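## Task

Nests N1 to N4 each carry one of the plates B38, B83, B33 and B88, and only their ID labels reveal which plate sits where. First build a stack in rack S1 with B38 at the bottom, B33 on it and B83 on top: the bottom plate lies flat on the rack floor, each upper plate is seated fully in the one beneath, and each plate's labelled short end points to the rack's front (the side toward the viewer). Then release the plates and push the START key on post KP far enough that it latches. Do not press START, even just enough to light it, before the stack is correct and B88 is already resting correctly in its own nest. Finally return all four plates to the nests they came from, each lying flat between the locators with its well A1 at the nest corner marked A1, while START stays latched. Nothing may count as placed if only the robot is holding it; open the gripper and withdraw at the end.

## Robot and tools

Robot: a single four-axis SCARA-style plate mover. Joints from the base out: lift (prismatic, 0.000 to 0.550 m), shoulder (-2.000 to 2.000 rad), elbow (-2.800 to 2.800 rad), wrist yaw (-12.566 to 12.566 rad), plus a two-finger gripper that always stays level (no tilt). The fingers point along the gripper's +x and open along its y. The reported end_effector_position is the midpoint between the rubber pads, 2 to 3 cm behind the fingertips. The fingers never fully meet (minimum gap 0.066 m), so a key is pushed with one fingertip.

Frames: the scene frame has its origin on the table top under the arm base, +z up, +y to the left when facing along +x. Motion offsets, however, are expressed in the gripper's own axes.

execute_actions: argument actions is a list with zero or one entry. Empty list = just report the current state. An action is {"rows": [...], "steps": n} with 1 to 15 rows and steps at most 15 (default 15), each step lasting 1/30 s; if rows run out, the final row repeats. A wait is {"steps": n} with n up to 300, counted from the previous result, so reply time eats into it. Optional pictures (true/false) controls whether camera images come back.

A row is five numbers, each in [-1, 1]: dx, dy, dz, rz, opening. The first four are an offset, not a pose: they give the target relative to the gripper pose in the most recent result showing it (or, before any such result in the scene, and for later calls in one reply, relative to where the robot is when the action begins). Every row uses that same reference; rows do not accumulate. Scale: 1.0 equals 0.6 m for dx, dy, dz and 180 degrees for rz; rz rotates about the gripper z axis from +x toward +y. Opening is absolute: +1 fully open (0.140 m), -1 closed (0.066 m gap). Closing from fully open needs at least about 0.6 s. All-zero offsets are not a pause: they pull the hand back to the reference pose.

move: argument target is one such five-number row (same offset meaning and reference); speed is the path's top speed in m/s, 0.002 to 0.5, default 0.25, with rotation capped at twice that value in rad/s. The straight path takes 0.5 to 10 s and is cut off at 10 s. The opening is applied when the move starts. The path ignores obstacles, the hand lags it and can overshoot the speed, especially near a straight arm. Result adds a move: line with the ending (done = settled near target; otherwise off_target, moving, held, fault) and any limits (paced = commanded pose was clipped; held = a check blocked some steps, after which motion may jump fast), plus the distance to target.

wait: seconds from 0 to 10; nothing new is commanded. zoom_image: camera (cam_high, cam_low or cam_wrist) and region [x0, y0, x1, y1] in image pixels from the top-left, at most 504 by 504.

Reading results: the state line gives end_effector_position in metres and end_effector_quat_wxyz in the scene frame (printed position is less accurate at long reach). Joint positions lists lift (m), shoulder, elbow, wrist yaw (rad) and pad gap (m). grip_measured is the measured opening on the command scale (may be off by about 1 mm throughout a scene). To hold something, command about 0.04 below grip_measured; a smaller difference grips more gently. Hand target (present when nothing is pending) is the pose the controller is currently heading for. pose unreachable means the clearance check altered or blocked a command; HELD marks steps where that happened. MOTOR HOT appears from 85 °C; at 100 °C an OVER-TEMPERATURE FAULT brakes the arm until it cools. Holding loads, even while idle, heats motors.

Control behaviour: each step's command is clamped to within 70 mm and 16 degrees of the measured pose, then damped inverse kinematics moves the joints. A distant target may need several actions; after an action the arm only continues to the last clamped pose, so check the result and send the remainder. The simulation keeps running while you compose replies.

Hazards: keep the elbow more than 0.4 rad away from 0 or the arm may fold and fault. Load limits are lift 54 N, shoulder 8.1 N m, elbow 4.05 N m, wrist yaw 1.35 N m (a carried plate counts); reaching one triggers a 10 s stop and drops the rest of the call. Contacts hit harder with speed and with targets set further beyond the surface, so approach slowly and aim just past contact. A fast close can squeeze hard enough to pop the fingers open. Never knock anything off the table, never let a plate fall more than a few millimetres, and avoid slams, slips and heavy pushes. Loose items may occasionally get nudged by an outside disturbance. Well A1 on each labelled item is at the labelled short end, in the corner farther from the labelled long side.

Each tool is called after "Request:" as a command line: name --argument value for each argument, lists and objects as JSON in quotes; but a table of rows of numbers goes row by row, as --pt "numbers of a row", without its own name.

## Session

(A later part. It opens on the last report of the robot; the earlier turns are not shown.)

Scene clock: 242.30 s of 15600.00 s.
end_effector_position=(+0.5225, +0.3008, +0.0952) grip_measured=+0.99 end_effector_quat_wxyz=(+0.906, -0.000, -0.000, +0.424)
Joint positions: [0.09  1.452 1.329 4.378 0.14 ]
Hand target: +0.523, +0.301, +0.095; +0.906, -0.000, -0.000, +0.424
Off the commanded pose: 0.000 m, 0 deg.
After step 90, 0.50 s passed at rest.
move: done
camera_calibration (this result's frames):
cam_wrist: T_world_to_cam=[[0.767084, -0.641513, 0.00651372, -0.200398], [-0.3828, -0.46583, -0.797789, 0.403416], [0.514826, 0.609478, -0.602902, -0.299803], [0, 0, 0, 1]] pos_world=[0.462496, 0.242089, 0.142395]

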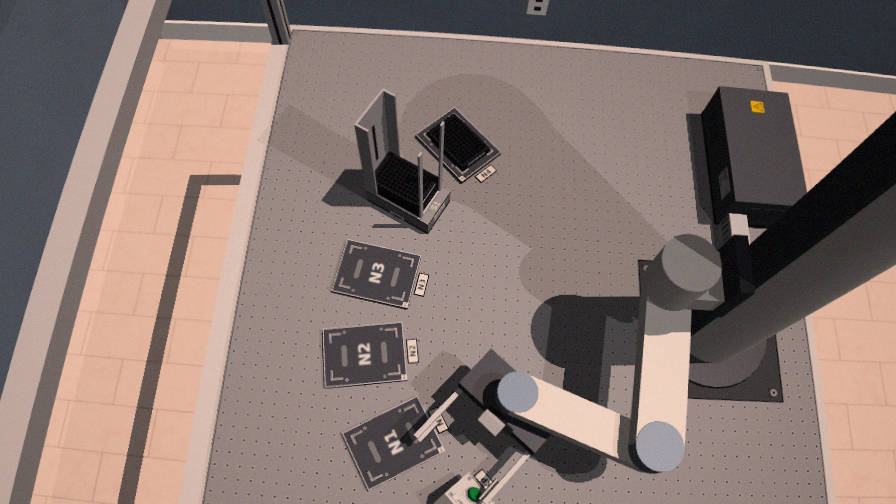

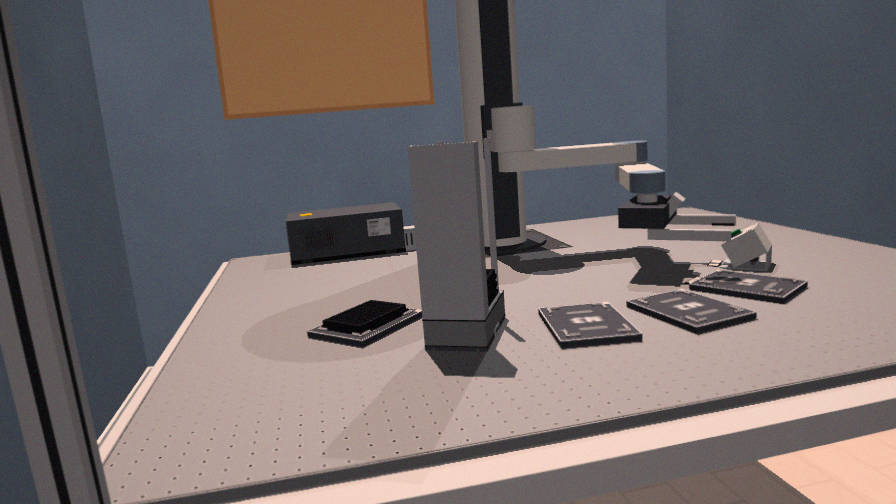

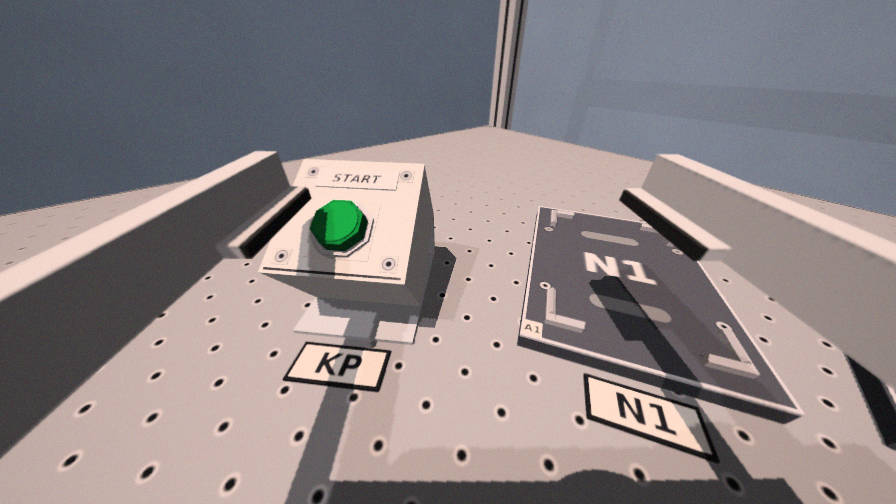

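Request:
move --target '[-0.01,0,0.003,0,-0.03]' --speed 0.03

Request:
move --target '[0,0,-0.02,0,-0.03]' --speed 0.01

Scene clock: 247.37 s of 15600.00 s.
end_effector_position=(+0.5188, +0.2961, +0.0969) grip_measured=-0.03 end_effector_quat_wxyz=(+0.906, -0.000, -0.000, +0.424)
Joint positions: [0.092 1.459 1.301 4.399 0.102]
Hand target: +0.519, +0.296, +0.097; +0.906, -0.000, -0.000, +0.424
Off the commanded pose: 0.000 m, 0 deg.
After step 90, 1.37 s passed at rest.
move: done
camera_calibration (this result's frames):
cam_wrist: T_world_to_cam=[[0.766825, -0.641823, 0.00651372, -0.200301], [-0.382988, -0.465676, -0.797789, 0.401239], [0.515072, 0.60927, -0.602902, -0.294017], [0, 0, 0, 1]] pos_world=[0.458706, 0.237425, 0.144145]

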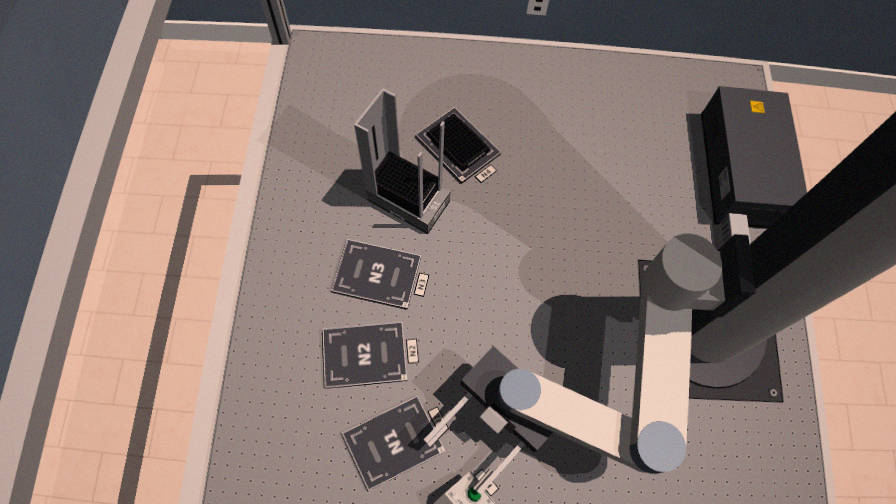

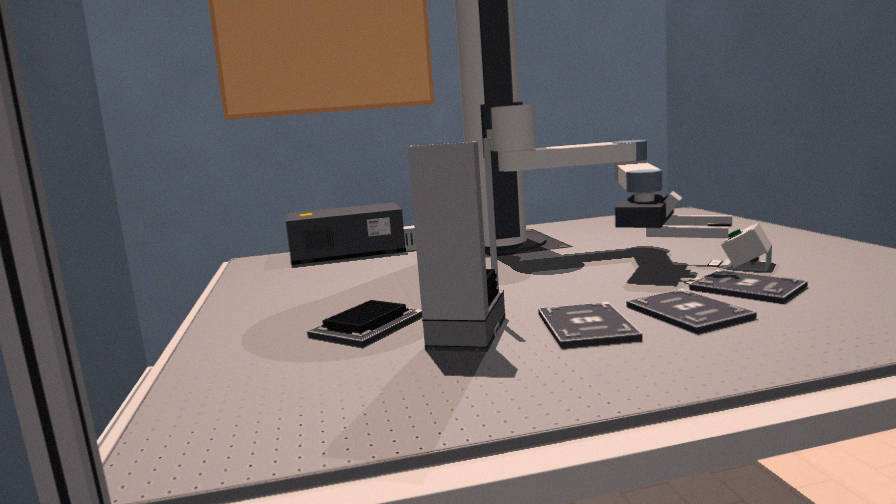

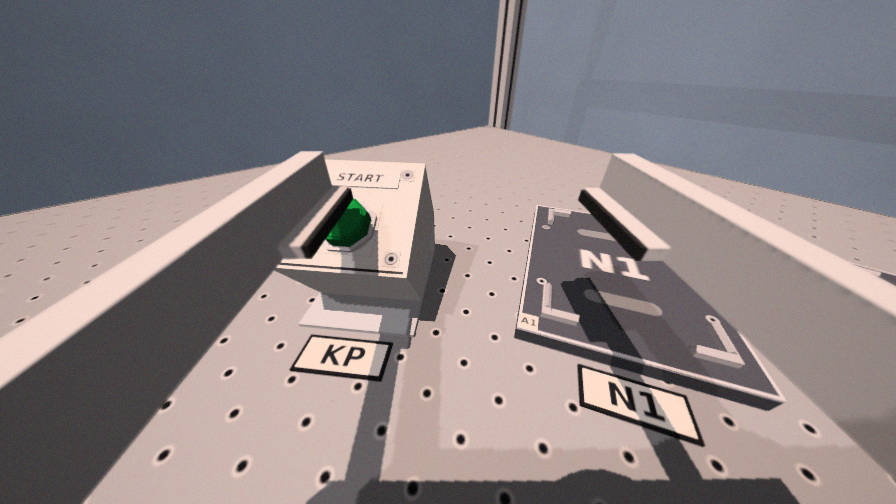

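Scene clock: 248.80 s of 15600.00 s.
end_effector_position=(+0.5188, +0.2961, +0.0850) grip_measured=-0.03 end_effector_quat_wxyz=(+0.906, -0.000, -0.000, +0.424)
Joint positions: [0.08  1.459 1.301 4.399 0.102]
Hand target: +0.519, +0.296, +0.085; +0.906, -0.000, -0.000, +0.424
Off the commanded pose: 0.000 m, 0 deg.
move: done
camera_calibration (this result's frames):
cam_wrist: T_world_to_cam=[[0.766809, -0.641842, 0.00651372, -0.200217], [-0.382999, -0.465666, -0.797789, 0.391676], [0.515088, 0.609257, -0.602902, -0.301246], [0, 0, 0, 1]] pos_world=[0.458708, 0.237419, 0.132157]

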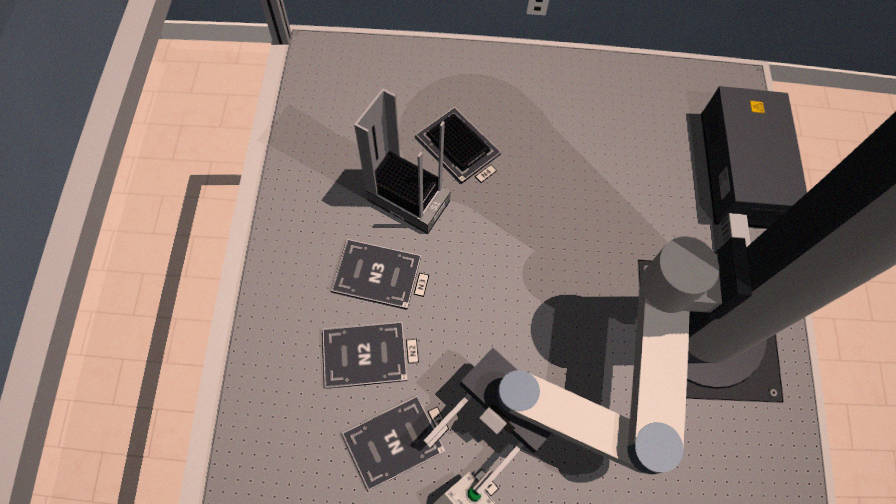

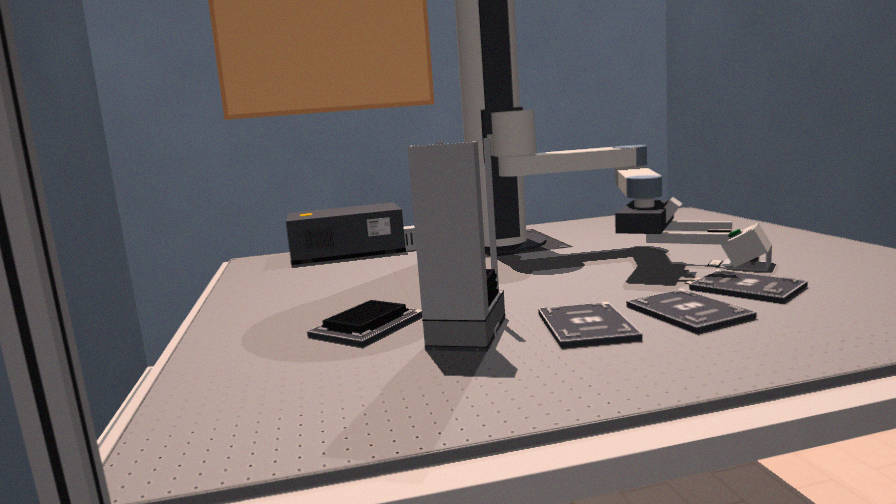

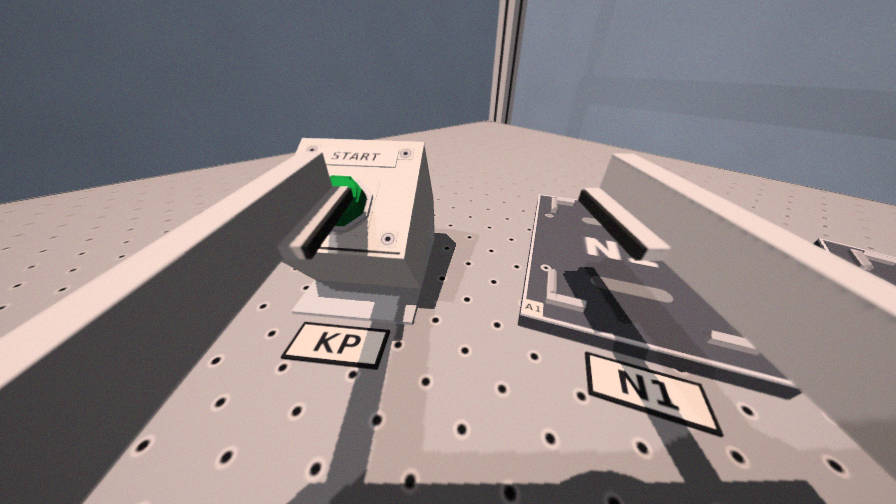

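Request:
move --target '[0.008,0,-0.008,0,-0.12]' --speed 0.01

Scene clock: 253.30 s of 15600.00 s.
end_effector_position=(+0.5217, +0.2995, +0.0803) grip_measured=-0.12 end_effector_quat_wxyz=(+0.906, -0.000, -0.000, +0.424)
Joint positions: [0.075 1.453 1.322 4.383 0.099]
Hand target: +0.522, +0.300, +0.080; +0.906, -0.000, -0.000, +0.424
Off the commanded pose: 0.000 m, 0 deg.
After step 90, 0.60 s passed at rest.
move: done
camera_calibration (this result's frames):
cam_wrist: T_world_to_cam=[[0.76704, -0.641566, 0.00651372, -0.200434], [-0.382831, -0.465804, -0.797789, 0.390588], [0.514868, 0.609443, -0.602902, -0.307586], [0, 0, 0, 1]] pos_world=[0.461636, 0.240802, 0.127468]

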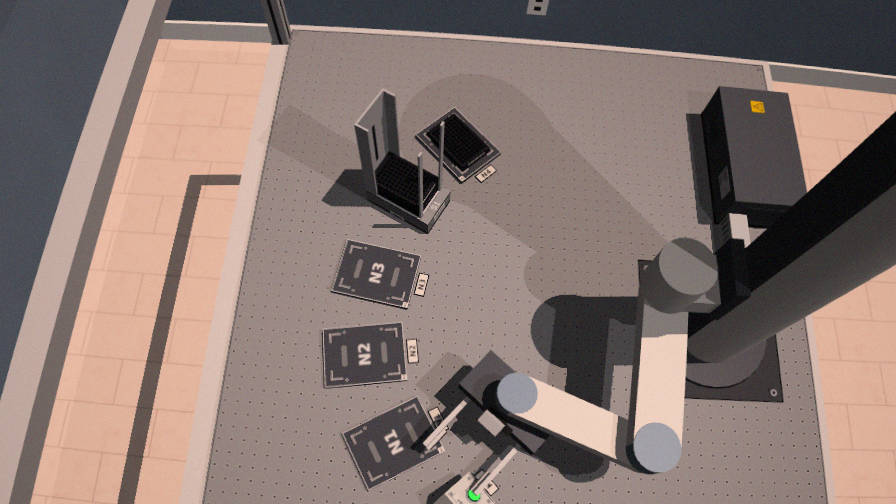

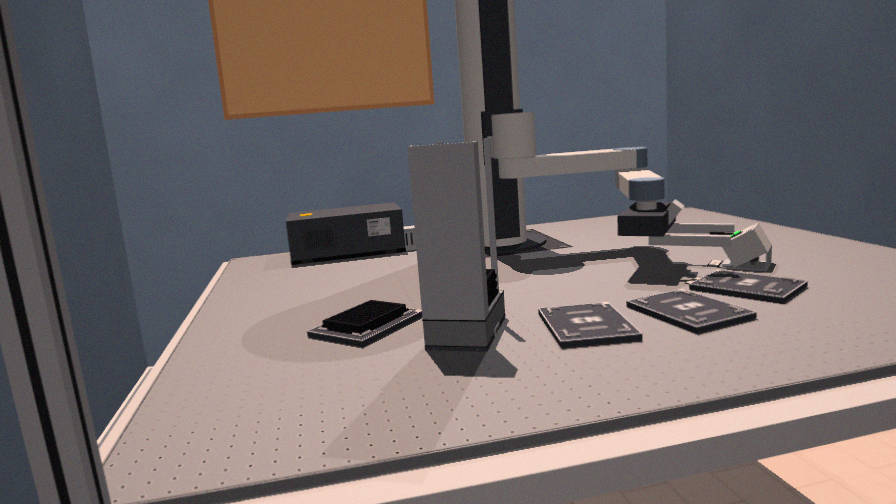

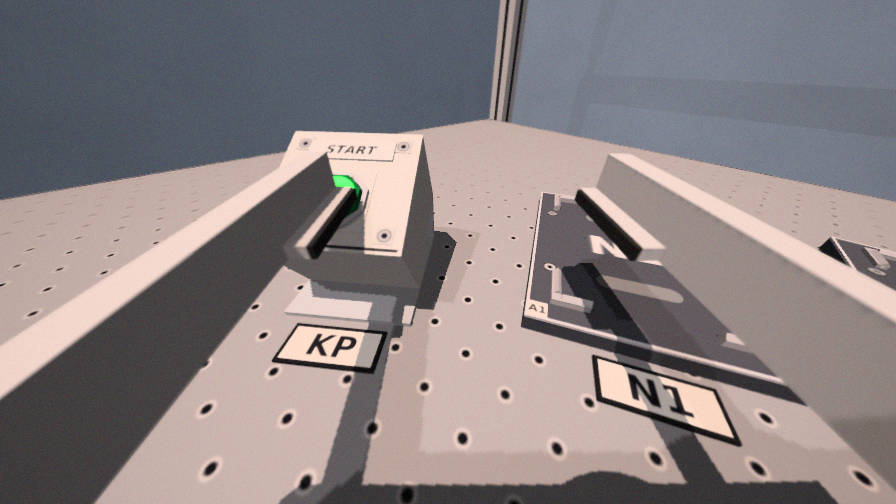

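Request:
move --target '[0.002,0,-0.003,0,-0.12]' --speed 0.005

Request:
move --target '[-0.04,0,0.03,0,0.2]' --speed 0.05

Scene clock: 256.63 s of 15600.00 s.
end_effector_position=(+0.5223, +0.3001, +0.0786) grip_measured=-0.12 end_effector_quat_wxyz=(+0.906, -0.000, -0.000, +0.424)
Joint positions: [0.074 1.451 1.326 4.381 0.099]
Hand target: +0.522, +0.300, +0.078; +0.906, -0.000, -0.000, +0.424
Off the commanded pose: 0.000 m, 0 deg.
move: done
camera_calibration (this result's frames):
cam_wrist: T_world_to_cam=[[0.767071, -0.641529, 0.00651372, -0.200545], [-0.382809, -0.465822, -0.797789, 0.389819], [0.514839, 0.609467, -0.602902, -0.309287], [0, 0, 0, 1]] pos_world=[0.462292, 0.241431, 0.12583]

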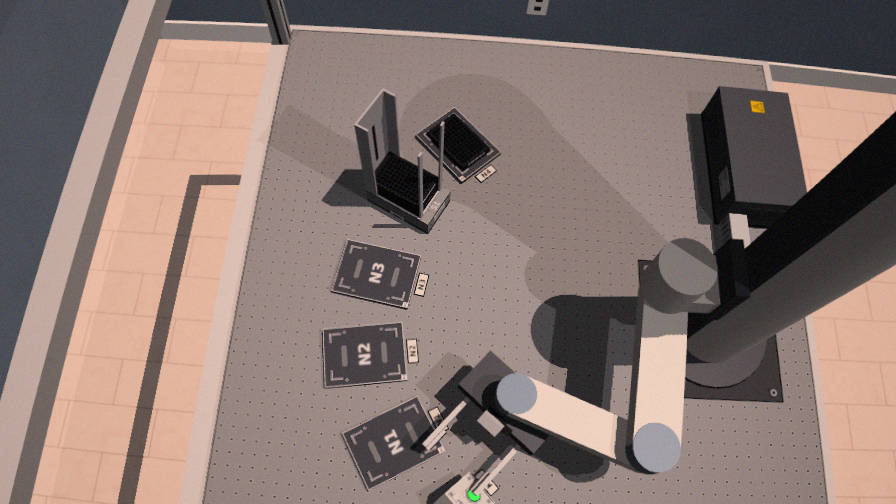

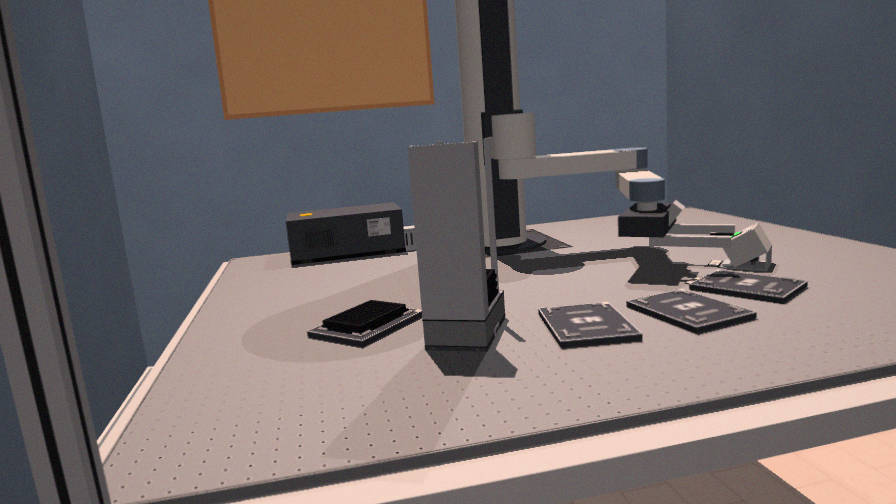

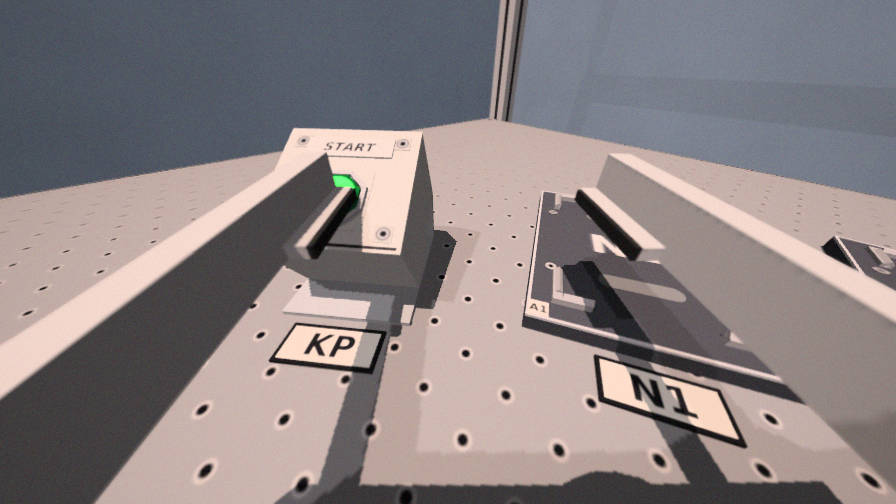

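Scene clock: 257.50 s of 15600.00 s.
end_effector_position=(+0.5070, +0.2816, +0.0967) grip_measured=+0.20 end_effector_quat_wxyz=(+0.906, -0.000, -0.000, +0.424)
Joint positions: [0.092 1.477 1.214 4.467 0.11 ]
Hand target: +0.507, +0.282, +0.097; +0.906, -0.000, -0.000, +0.424
Off the commanded pose: 0.000 m, 0 deg.
move: done
camera_calibration (this result's frames):
cam_wrist: T_world_to_cam=[[0.76674, -0.641925, 0.00651372, -0.200546], [-0.38305, -0.465625, -0.797789, 0.389803], [0.515153, 0.609201, -0.602902, -0.2793], [0, 0, 0, 1]] pos_world=[0.446963, 0.222917, 0.143896]

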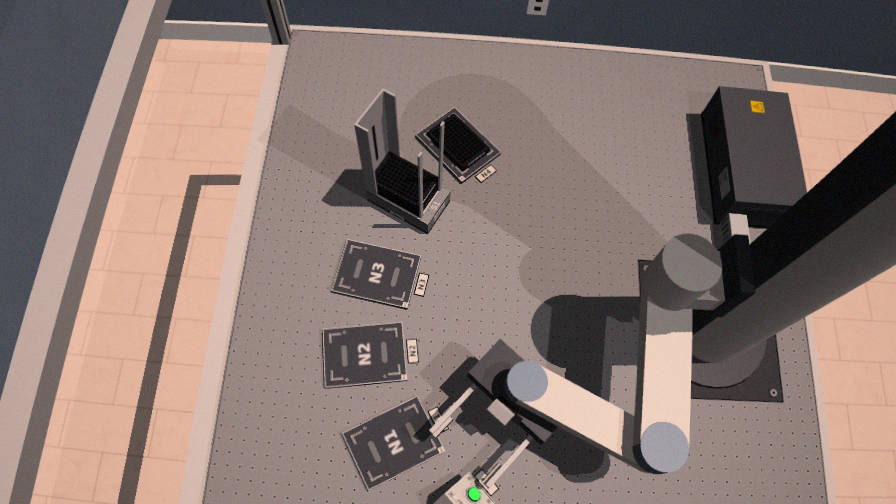

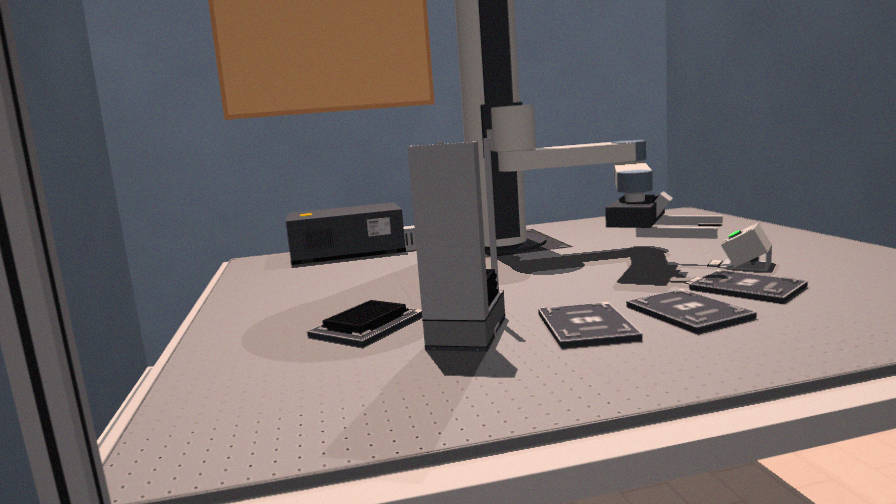

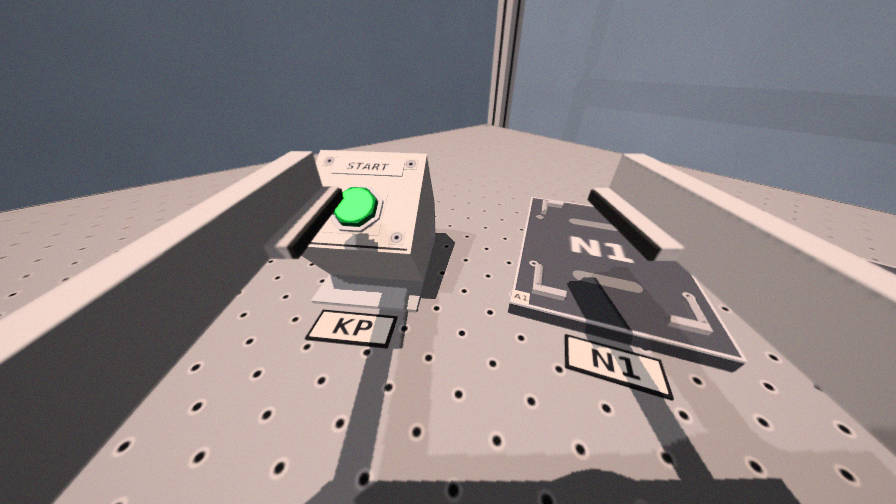

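Request:
move --target '[-0.568,-0.5657,-0.003,-0.432,0.2]'

Scene clock: 266.00 s of 15600.00 s.
end_effector_position=(+0.5491, -0.1977, +0.0950) grip_measured=+0.20 end_effector_quat_wxyz=(+0.971, -0.000, -0.000, -0.239)
Joint positions: [0.09  0.393 1.142 4.266 0.11 ]
Hand target: +0.549, -0.198, +0.095; +0.971, -0.000, -0.000, -0.239
Off the commanded pose: 0.000 m, 0 deg.
After step 90, 2.40 s passed at rest.
move: done
camera_calibration (this result's frames):
cam_wrist: T_world_to_cam=[[-0.464769, -0.885408, 0.00651372, 0.0876687], [-0.536252, 0.275621, -0.797789, 0.412014], [0.704573, -0.374281, -0.602902, -0.308456], [0, 0, 0, 1]] pos_world=[0.479019, -0.151386, 0.14216]

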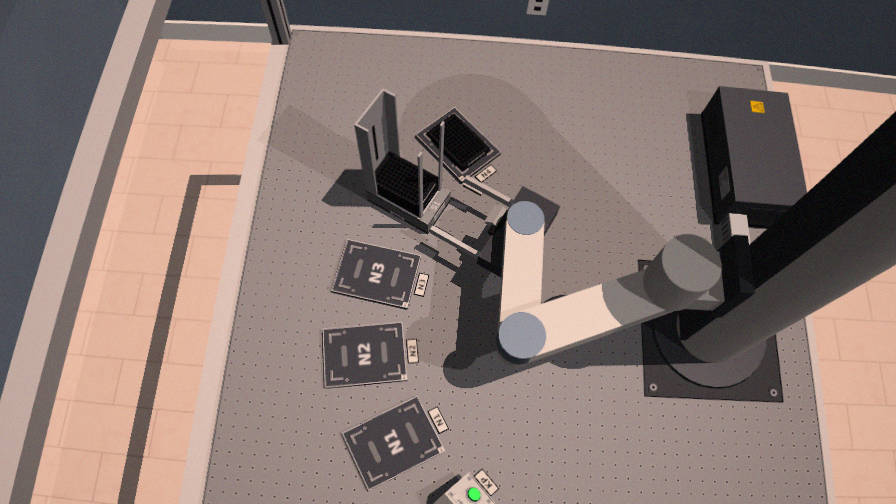

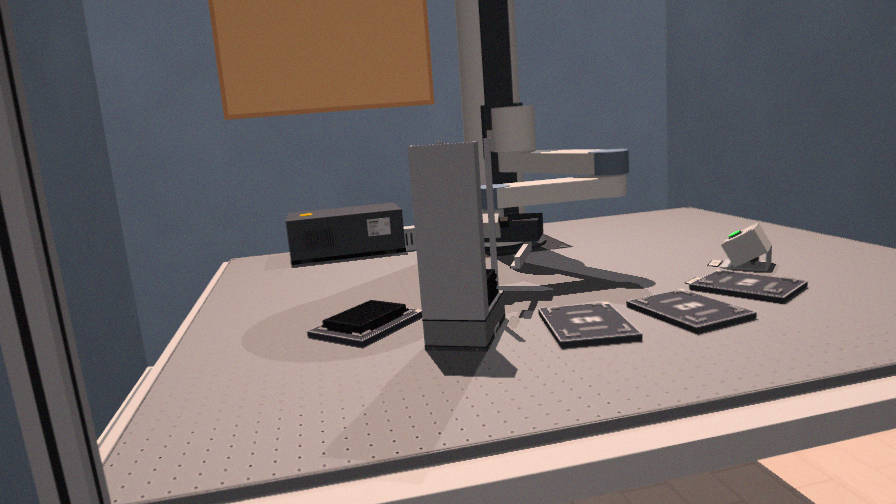

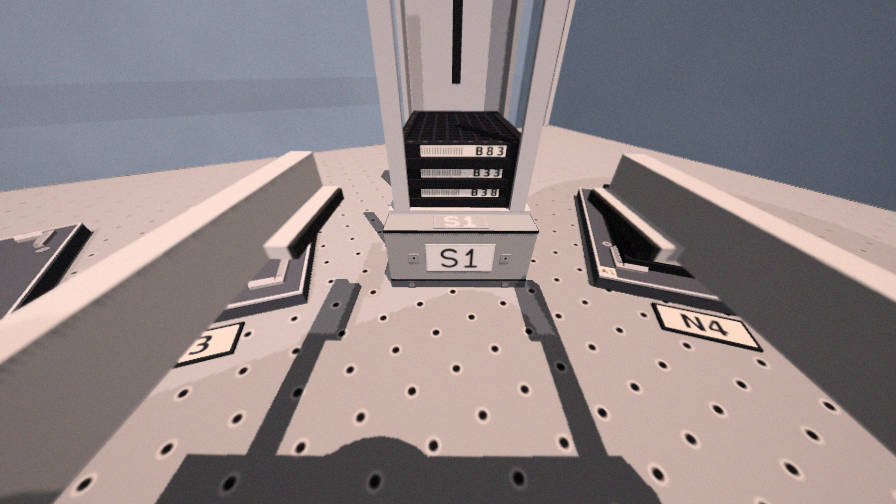

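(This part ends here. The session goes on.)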